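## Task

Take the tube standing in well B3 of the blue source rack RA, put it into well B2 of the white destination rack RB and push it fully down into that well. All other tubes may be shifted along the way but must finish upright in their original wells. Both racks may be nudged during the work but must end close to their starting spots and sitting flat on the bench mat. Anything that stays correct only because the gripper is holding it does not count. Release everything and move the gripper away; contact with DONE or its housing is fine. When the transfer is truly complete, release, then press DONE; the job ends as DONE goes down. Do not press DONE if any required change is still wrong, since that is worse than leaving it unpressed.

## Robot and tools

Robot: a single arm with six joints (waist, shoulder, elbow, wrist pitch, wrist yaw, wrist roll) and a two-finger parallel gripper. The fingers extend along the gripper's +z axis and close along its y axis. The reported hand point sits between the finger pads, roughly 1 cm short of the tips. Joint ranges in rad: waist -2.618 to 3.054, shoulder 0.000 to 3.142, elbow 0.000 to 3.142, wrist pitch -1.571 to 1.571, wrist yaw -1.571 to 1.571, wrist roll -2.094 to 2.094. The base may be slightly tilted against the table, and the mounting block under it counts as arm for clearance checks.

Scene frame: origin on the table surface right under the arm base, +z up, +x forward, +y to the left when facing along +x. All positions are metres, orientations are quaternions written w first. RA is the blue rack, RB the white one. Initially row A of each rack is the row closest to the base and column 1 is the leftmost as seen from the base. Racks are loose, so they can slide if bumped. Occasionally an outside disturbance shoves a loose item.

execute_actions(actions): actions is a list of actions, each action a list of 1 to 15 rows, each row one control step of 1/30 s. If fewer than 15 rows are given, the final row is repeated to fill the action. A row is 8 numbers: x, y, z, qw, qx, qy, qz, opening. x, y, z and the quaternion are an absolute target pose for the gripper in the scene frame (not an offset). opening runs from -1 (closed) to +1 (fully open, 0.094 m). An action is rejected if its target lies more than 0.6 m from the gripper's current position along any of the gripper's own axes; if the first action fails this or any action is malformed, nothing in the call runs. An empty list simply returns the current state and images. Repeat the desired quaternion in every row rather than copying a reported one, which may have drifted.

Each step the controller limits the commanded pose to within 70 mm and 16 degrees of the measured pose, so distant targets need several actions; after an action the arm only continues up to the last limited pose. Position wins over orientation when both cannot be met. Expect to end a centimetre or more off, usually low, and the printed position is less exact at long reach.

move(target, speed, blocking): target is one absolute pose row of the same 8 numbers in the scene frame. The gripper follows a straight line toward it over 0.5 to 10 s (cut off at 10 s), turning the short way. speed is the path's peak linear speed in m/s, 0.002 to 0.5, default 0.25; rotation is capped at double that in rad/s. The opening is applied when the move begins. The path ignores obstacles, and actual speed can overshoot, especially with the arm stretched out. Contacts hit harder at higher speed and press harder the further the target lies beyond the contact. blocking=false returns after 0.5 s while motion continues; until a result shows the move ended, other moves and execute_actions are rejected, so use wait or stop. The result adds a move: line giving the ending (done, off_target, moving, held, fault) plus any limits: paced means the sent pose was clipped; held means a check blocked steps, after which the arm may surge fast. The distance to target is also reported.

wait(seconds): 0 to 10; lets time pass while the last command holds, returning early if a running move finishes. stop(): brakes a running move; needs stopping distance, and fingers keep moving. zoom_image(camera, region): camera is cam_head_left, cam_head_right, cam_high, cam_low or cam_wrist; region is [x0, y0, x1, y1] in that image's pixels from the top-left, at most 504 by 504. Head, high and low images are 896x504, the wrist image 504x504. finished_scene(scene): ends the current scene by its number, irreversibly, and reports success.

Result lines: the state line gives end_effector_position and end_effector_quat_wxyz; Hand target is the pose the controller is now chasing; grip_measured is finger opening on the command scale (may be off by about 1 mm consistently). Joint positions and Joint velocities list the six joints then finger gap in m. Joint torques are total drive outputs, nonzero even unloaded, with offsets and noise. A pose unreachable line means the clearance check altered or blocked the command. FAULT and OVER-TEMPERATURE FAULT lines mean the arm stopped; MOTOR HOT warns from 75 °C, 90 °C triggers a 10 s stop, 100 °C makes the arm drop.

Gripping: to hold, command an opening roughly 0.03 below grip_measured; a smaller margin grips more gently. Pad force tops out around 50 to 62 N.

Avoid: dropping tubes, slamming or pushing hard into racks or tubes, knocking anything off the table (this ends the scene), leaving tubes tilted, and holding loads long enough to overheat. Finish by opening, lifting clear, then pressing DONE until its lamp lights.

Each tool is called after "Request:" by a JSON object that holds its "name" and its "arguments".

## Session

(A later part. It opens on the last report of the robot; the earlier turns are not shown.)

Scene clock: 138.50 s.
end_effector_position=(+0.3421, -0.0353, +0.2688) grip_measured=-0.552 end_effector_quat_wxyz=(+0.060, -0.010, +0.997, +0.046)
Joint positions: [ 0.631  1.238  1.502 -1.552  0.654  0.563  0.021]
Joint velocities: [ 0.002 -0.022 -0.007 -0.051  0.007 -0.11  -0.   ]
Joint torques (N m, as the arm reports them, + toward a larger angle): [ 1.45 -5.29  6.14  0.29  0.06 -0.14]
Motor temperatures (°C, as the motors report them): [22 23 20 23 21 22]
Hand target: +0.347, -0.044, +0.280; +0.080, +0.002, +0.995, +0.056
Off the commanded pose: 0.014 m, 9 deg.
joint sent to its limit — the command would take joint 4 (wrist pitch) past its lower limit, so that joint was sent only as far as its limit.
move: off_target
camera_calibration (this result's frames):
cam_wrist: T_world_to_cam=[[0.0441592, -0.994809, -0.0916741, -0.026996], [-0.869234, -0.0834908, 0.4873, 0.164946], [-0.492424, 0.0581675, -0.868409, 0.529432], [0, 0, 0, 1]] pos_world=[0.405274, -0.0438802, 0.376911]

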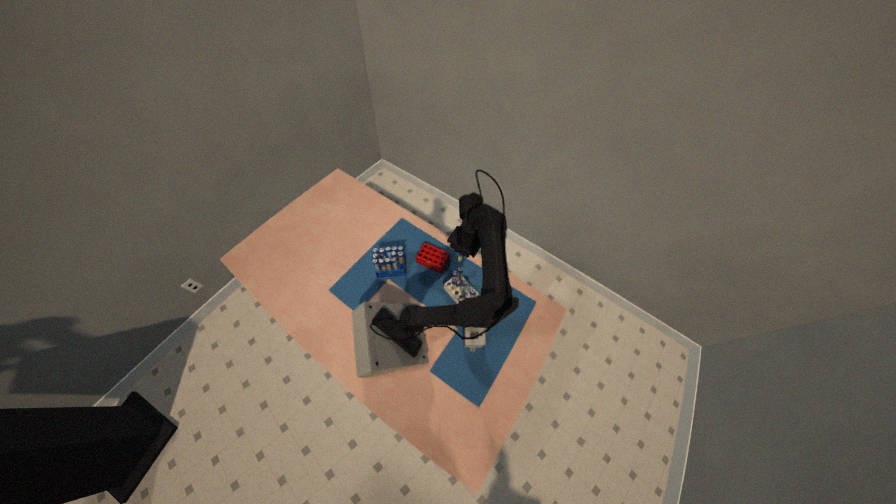

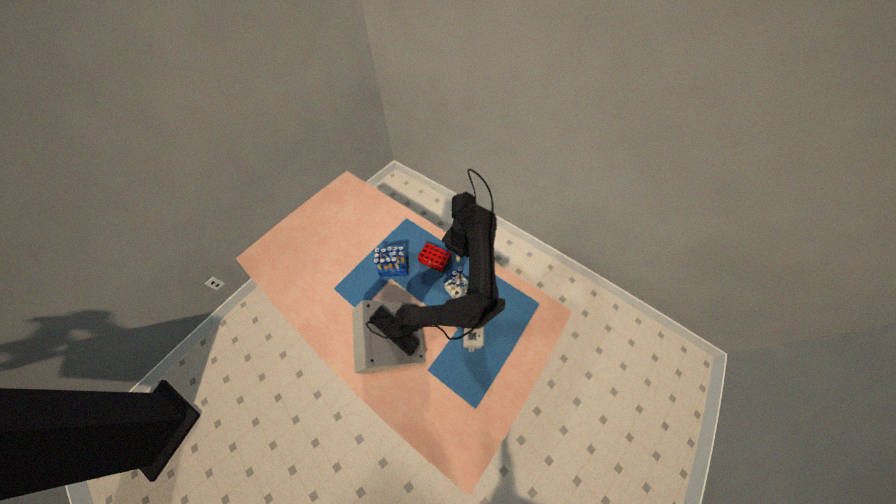

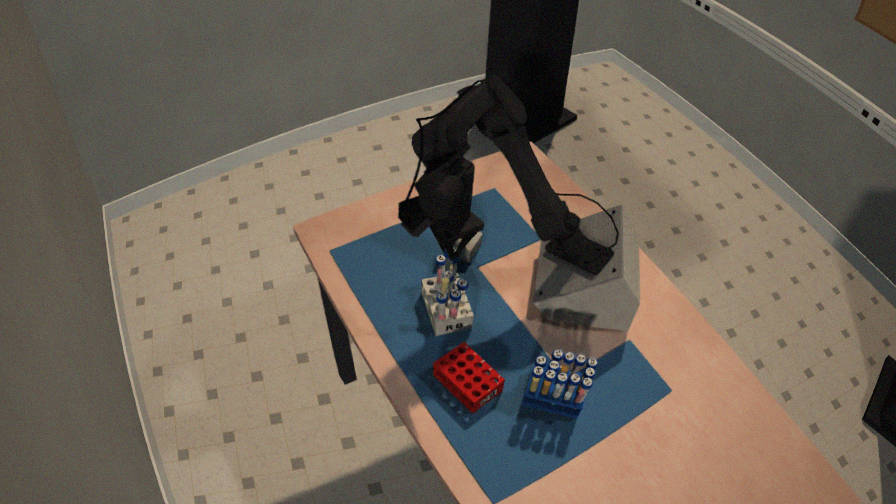

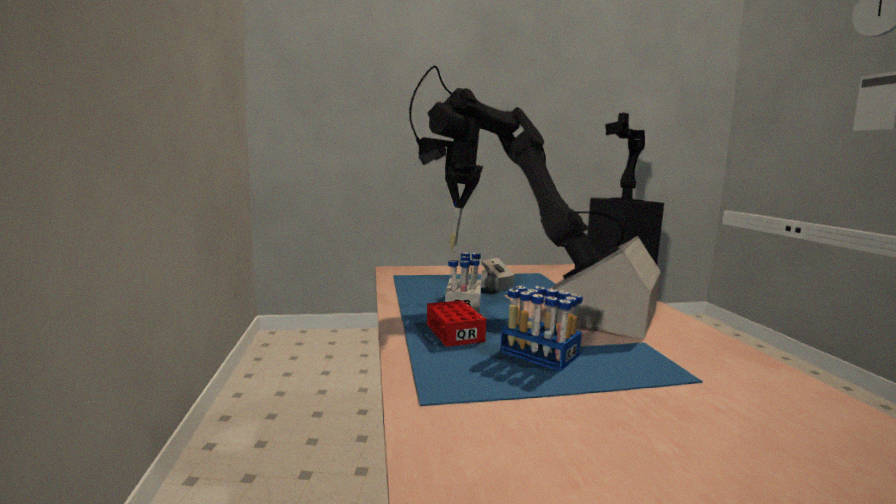

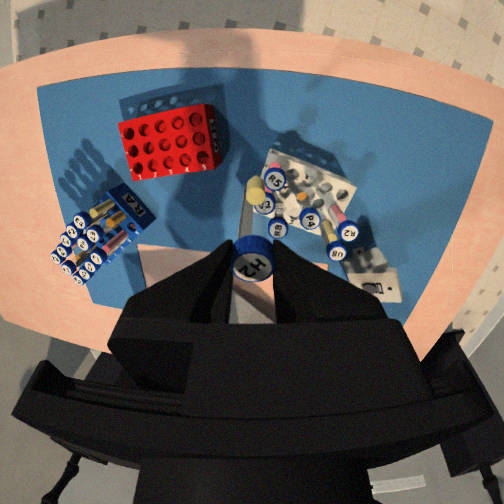

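Request:
{"name": "move", "arguments": {"target": [0.315,-0.062,0.255,0,-0.113,-0.994,0,-0.66], "speed": 0.06}}

Request:
{"name": "move", "arguments": {"target": [0.315,-0.062,0.19,0,-0.113,-0.994,0,-0.66], "speed": 0.04}}

Request:
{"name": "zoom_image", "arguments": {"camera": "cam_wrist", "region": [130,110,380,300]}}

Scene clock: 154.57 s.
end_effector_position=(+0.3175, -0.0557, +0.2508) grip_measured=-0.552 end_effector_quat_wxyz=(+0.030, +0.097, +0.994, +0.034)
Joint positions: [ 0.558  1.154  1.392 -1.552  0.632  0.736  0.021]
Joint velocities: [-0.012 -0.012 -0.012 -0.007 -0.022 -0.007  0.001]
Joint torques (N m, as the arm reports them, + toward a larger angle): [ 0.96 -5.34  3.66  0.18  0.02  0.05]
Motor temperatures (°C, as the motors report them): [21 23 21 23 21 22]
Hand target: +0.315, -0.062, +0.254; +0.037, +0.112, +0.992, +0.039
Off the commanded pose: 0.008 m, 5 deg.
joint sent to its limit — the command would take joint 4 (wrist pitch) past its lower limit, so that joint was sent only as far as its limit.
move: off_target
camera_calibration (this result's frames):
cam_wrist: T_world_to_cam=[[-0.172163, -0.982179, -0.0753927, 0.0174867], [-0.830743, 0.103636, 0.546924, 0.133832], [-0.529364, 0.156792, -0.833781, 0.511375], [0, 0, 0, 1]] pos_world=[0.384894, -0.0768744, 0.354497]

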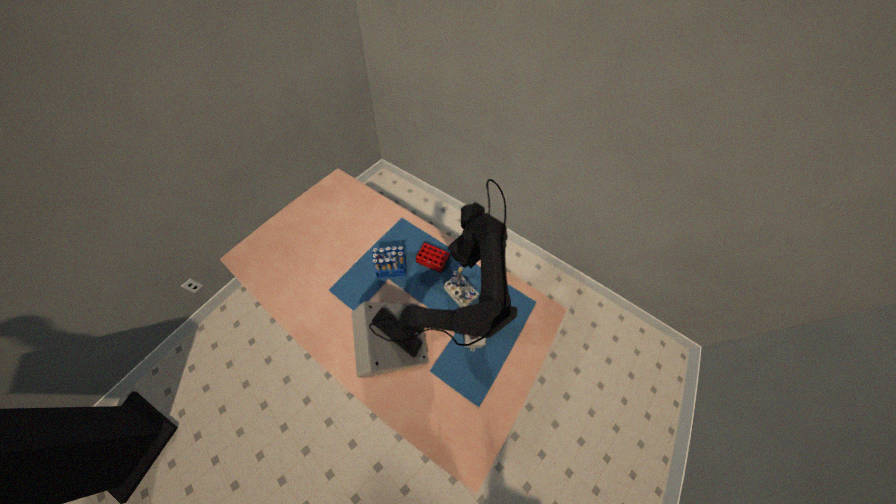

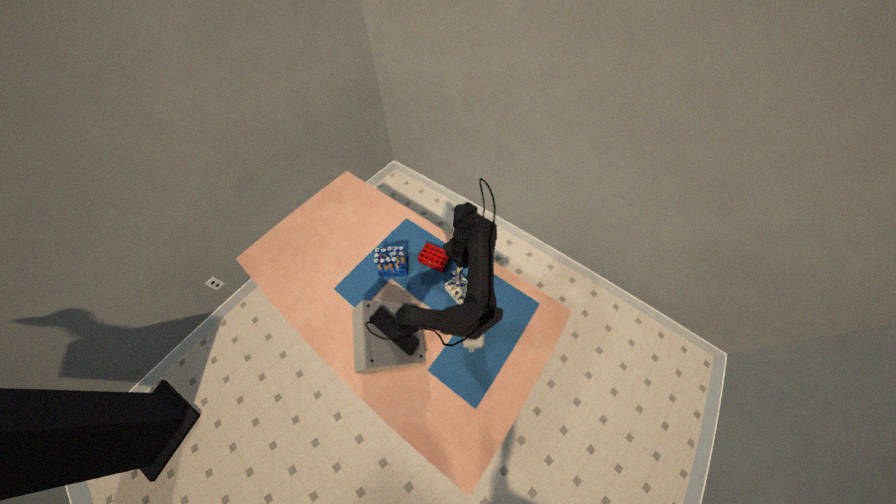

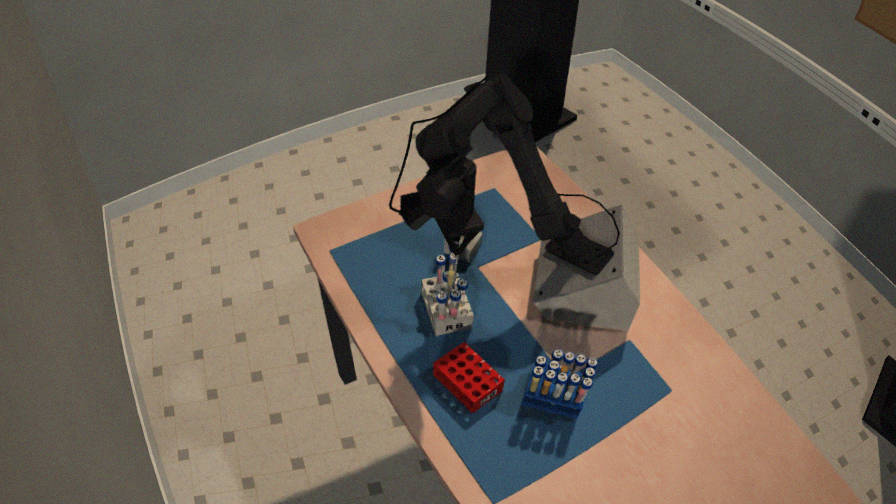

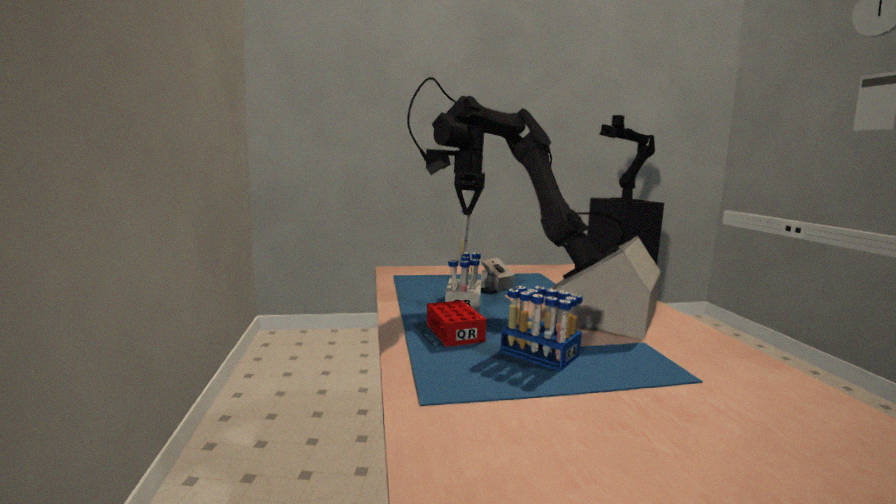

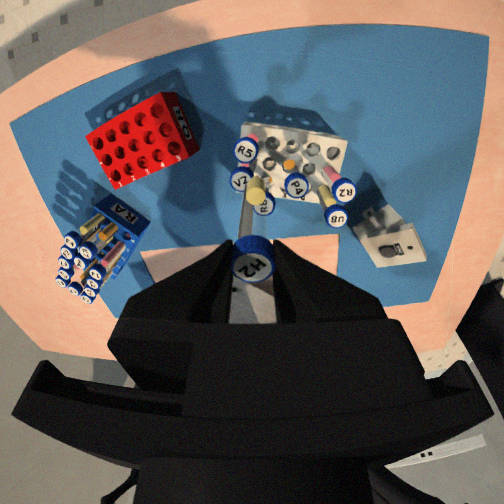

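Scene clock: 156.50 s.
end_effector_position=(+0.3120, -0.0637, +0.1910) grip_measured=-0.552 end_effector_quat_wxyz=(-0.004, +0.111, +0.994, -0.006)
Joint positions: [ 0.349  1.154  1.199 -1.336  0.608  0.588  0.021]
Joint velocities: [-0.007  0.002 -0.012 -0.007  0.007 -0.081  0.001]
Joint torques (N m, as the arm reports them, + toward a larger angle): [ 1.08 -4.22  3.87  0.22 -0.02 -0.04]
Motor temperatures (°C, as the motors report them): [21 23 21 23 21 22]
Hand target: +0.315, -0.063, +0.190; +0.001, +0.112, +0.994, -0.004
Off the commanded pose: 0.004 m, 1 deg.
move: done
camera_calibration (this result's frames):
cam_wrist: T_world_to_cam=[[-0.202988, -0.979145, 0.00838252, -0.00198292], [-0.783008, 0.167455, 0.599047, 0.142036], [-0.587958, 0.115036, -0.80067, 0.469222], [0, 0, 0, 1]] pos_world=[0.386696, -0.0797035, 0.290623]

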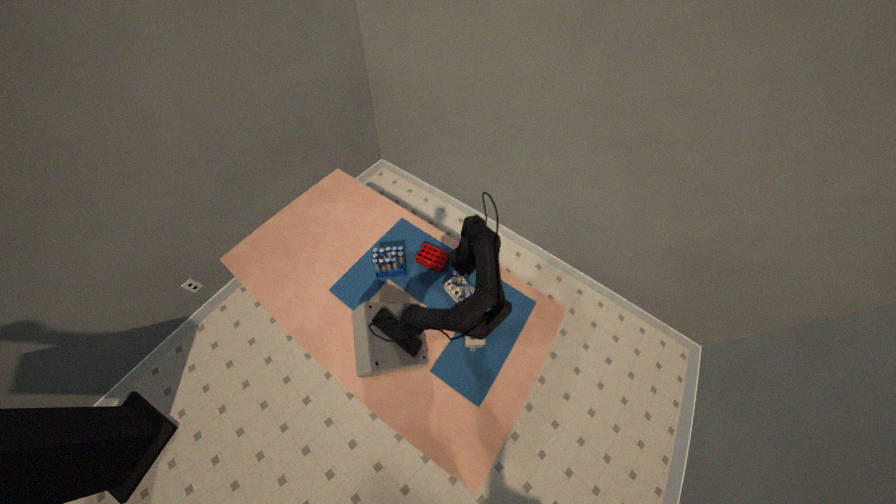

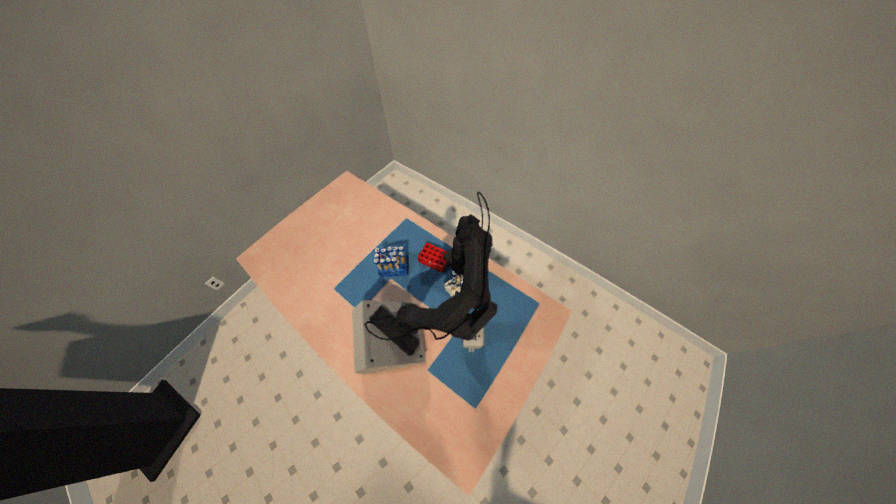

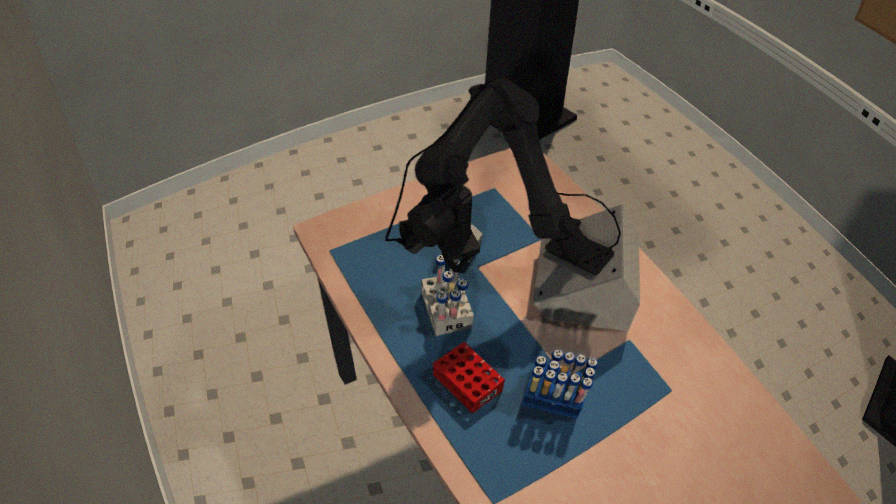

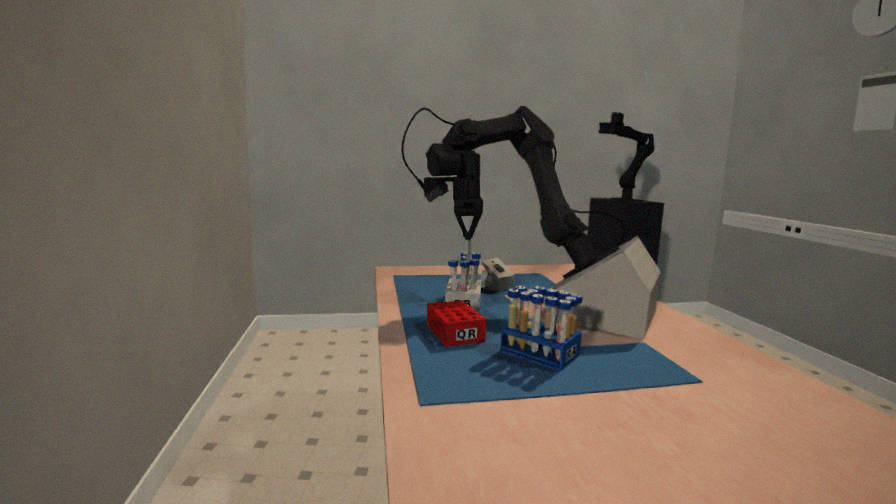

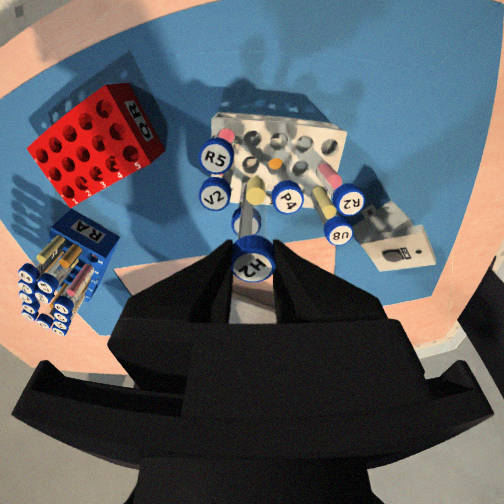

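Region (130, 110, 380, 300) of cam_wrist's 504x504 image, scaled by 2.016, with more detail than that image has; it fills the top 383 rows of this view, and the rest is white.

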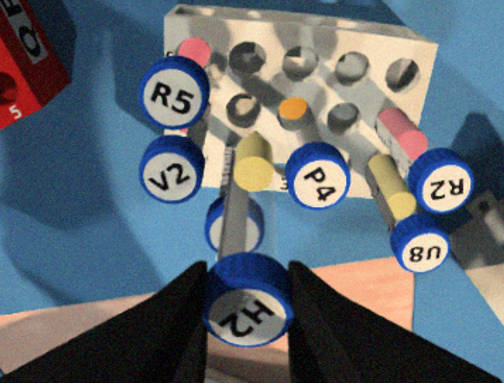

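Request:
{"name": "move", "arguments": {"target": [0.317,-0.058,0.165,0,-0.113,-0.994,0,-0.66], "speed": 0.02}}

Request:
{"name": "zoom_image", "arguments": {"camera": "cam_wrist", "region": [130,110,380,300]}}

Scene clock: 163.30 s.
end_effector_position=(+0.3139, -0.0602, +0.1678) grip_measured=-0.552 end_effector_quat_wxyz=(-0.003, +0.114, +0.993, -0.002)
Joint positions: [ 0.284  1.154  1.119 -1.209  0.584  0.517  0.021]
Joint velocities: [-0.012 -0.007 -0.007 -0.051  0.066 -0.022  0.001]
Joint torques (N m, as the arm reports them, + toward a larger angle): [ 1.26 -3.8   4.04  0.25 -0.07 -0.07]
Motor temperatures (°C, as the motors report them): [21 23 21 23 21 22]
Hand target: +0.317, -0.059, +0.165; -0.000, +0.113, +0.994, -0.001
Off the commanded pose: 0.005 m, 0 deg.
move: done
camera_calibration (this result's frames):
cam_wrist: T_world_to_cam=[[-0.209236, -0.977864, 0.0015061, 0.00514771], [-0.783772, 0.168627, 0.597717, 0.157369], [-0.58474, 0.123884, -0.801706, 0.451048], [0, 0, 0, 1]] pos_world=[0.388164, -0.0773802, 0.267538]

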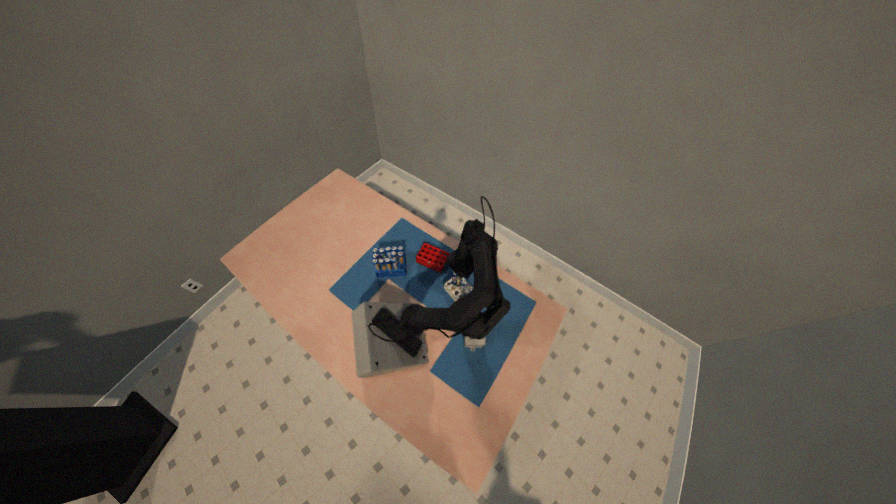

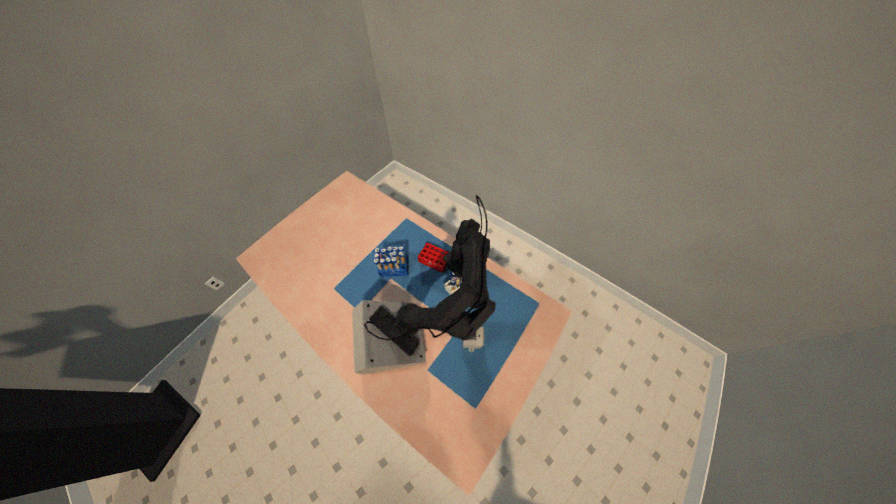

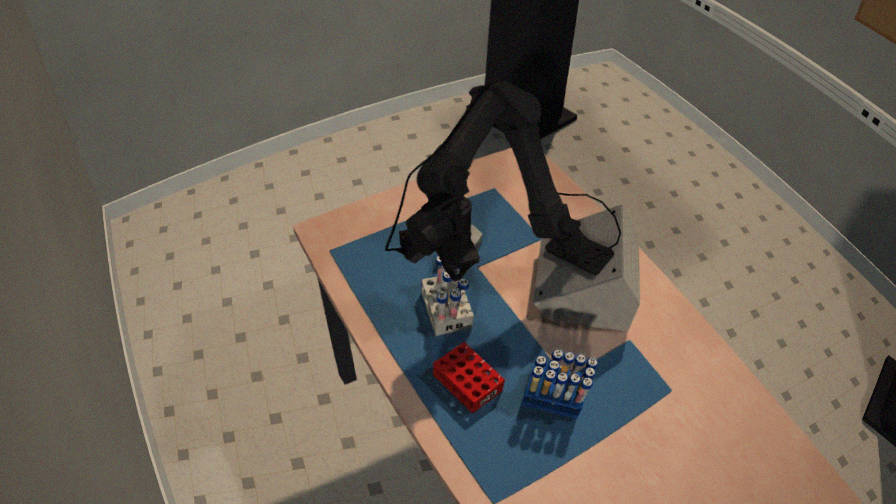

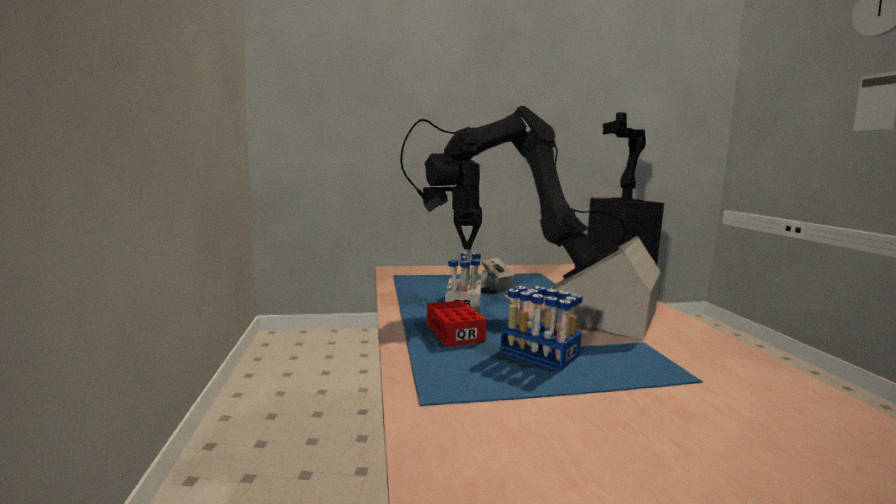

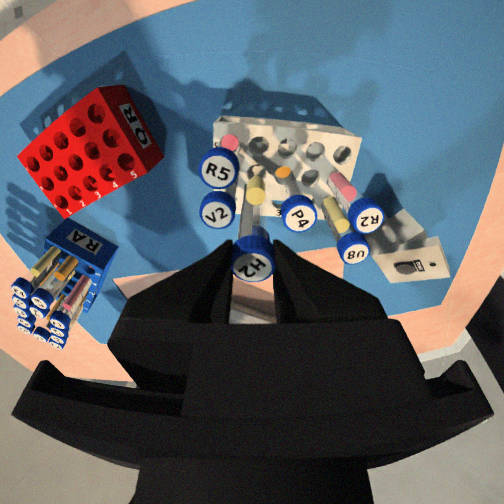

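Region (130, 110, 380, 300) of cam_wrist's 504x504 image, scaled by 2.016, with more detail than that image has; it fills the top 383 rows of this view, and the rest is white.

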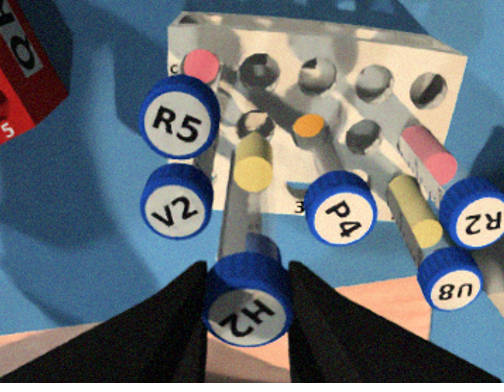

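Aligned.

Request:
{"name": "move", "arguments": {"target": [0.319,-0.058,0.138,0,-0.113,-0.994,0,-0.66], "speed": 0.015}}

Request:
{"name": "zoom_image", "arguments": {"camera": "cam_wrist", "region": [130,110,380,300]}}

Scene clock: 168.43 s.
end_effector_position=(+0.3163, -0.0609, +0.1414) grip_measured=-0.552 end_effector_quat_wxyz=(-0.003, +0.115, +0.993, -0.003)
Joint positions: [ 0.204  1.165  1.041 -1.071  0.558  0.429  0.021]
Joint velocities: [ 0.002 -0.007 -0.007 -0.007 -0.051 -0.007 -0.   ]
Joint torques (N m, as the arm reports them, + toward a larger angle): [ 1.31 -4.22  3.99  0.28 -0.05 -0.09]
Motor temperatures (°C, as the motors report them): [21 23 21 23 21 22]
Hand target: +0.319, -0.059, +0.138; +0.000, +0.113, +0.994, -0.001
Off the commanded pose: 0.005 m, 1 deg.
move: done
camera_calibration (this result's frames):
cam_wrist: T_world_to_cam=[[-0.2106, -0.977566, 0.00346125, 0.00518315], [-0.784033, 0.171019, 0.596695, 0.175502], [-0.583901, 0.12295, -0.802461, 0.431056], [0, 0, 0, 1]] pos_world=[0.390385, -0.0779459, 0.241167]

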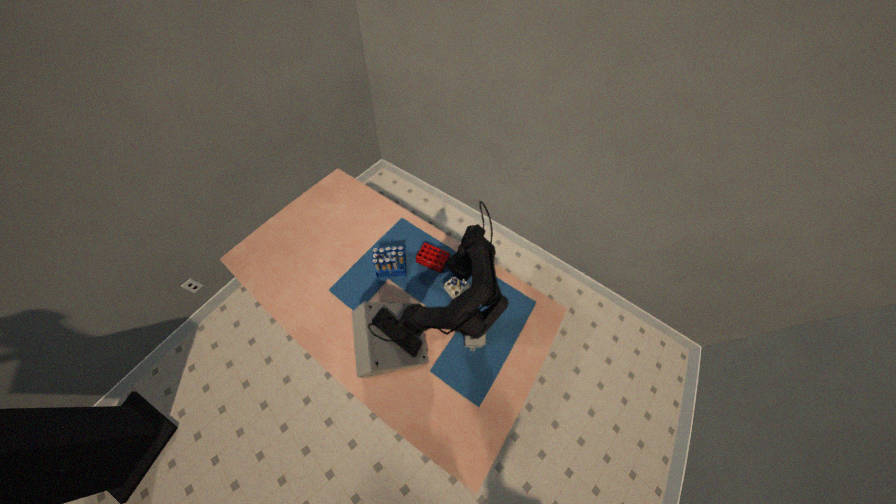

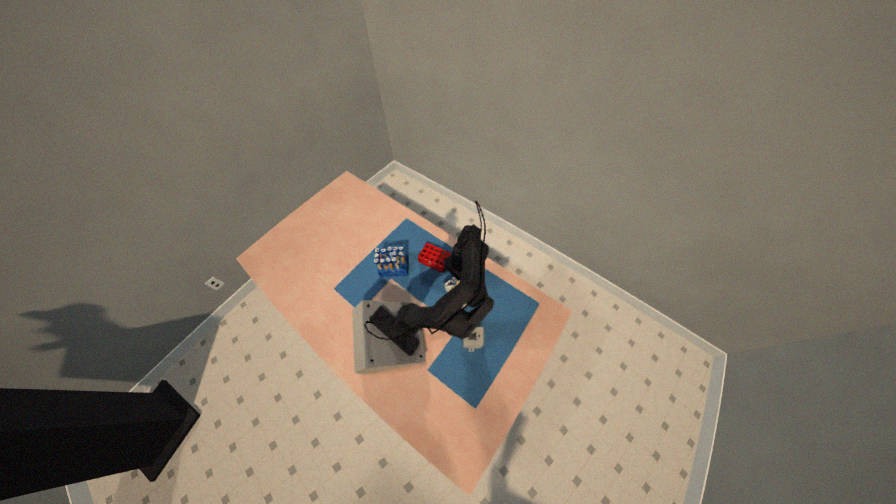

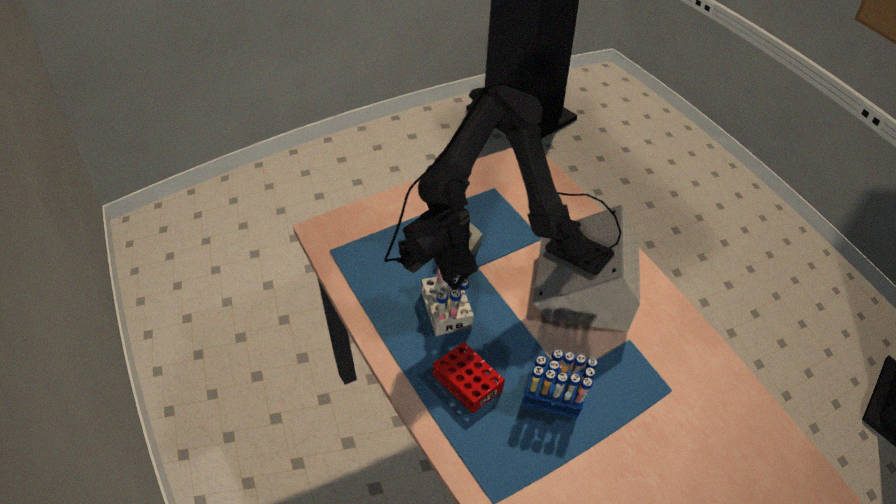

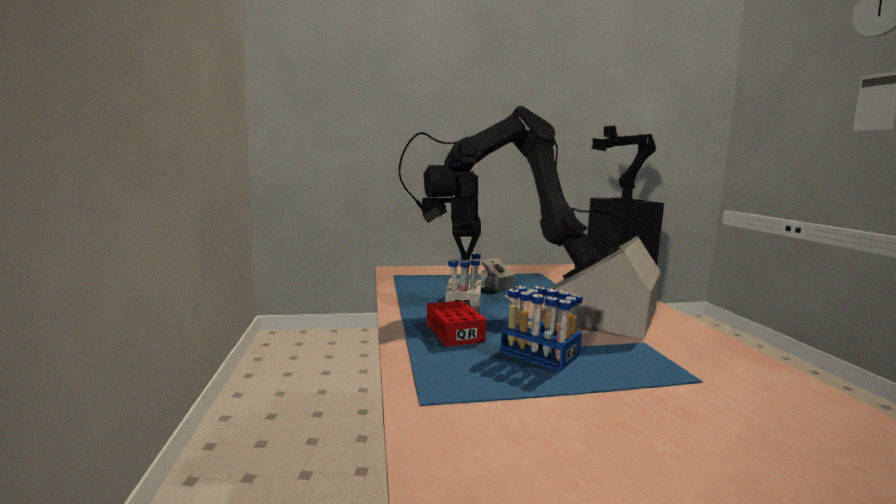

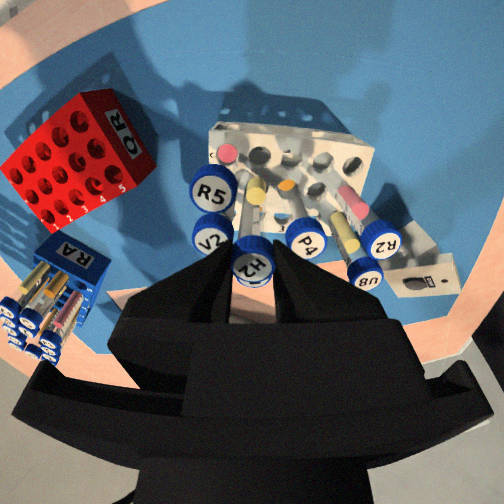

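Region (130, 110, 380, 300) of cam_wrist's 504x504 image, scaled by 2.016, with more detail than that image has; it fills the top 383 rows of this view, and the rest is white.

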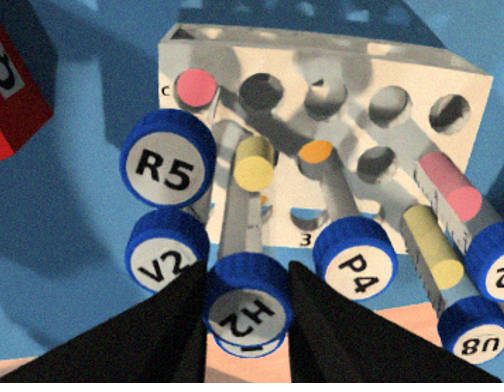

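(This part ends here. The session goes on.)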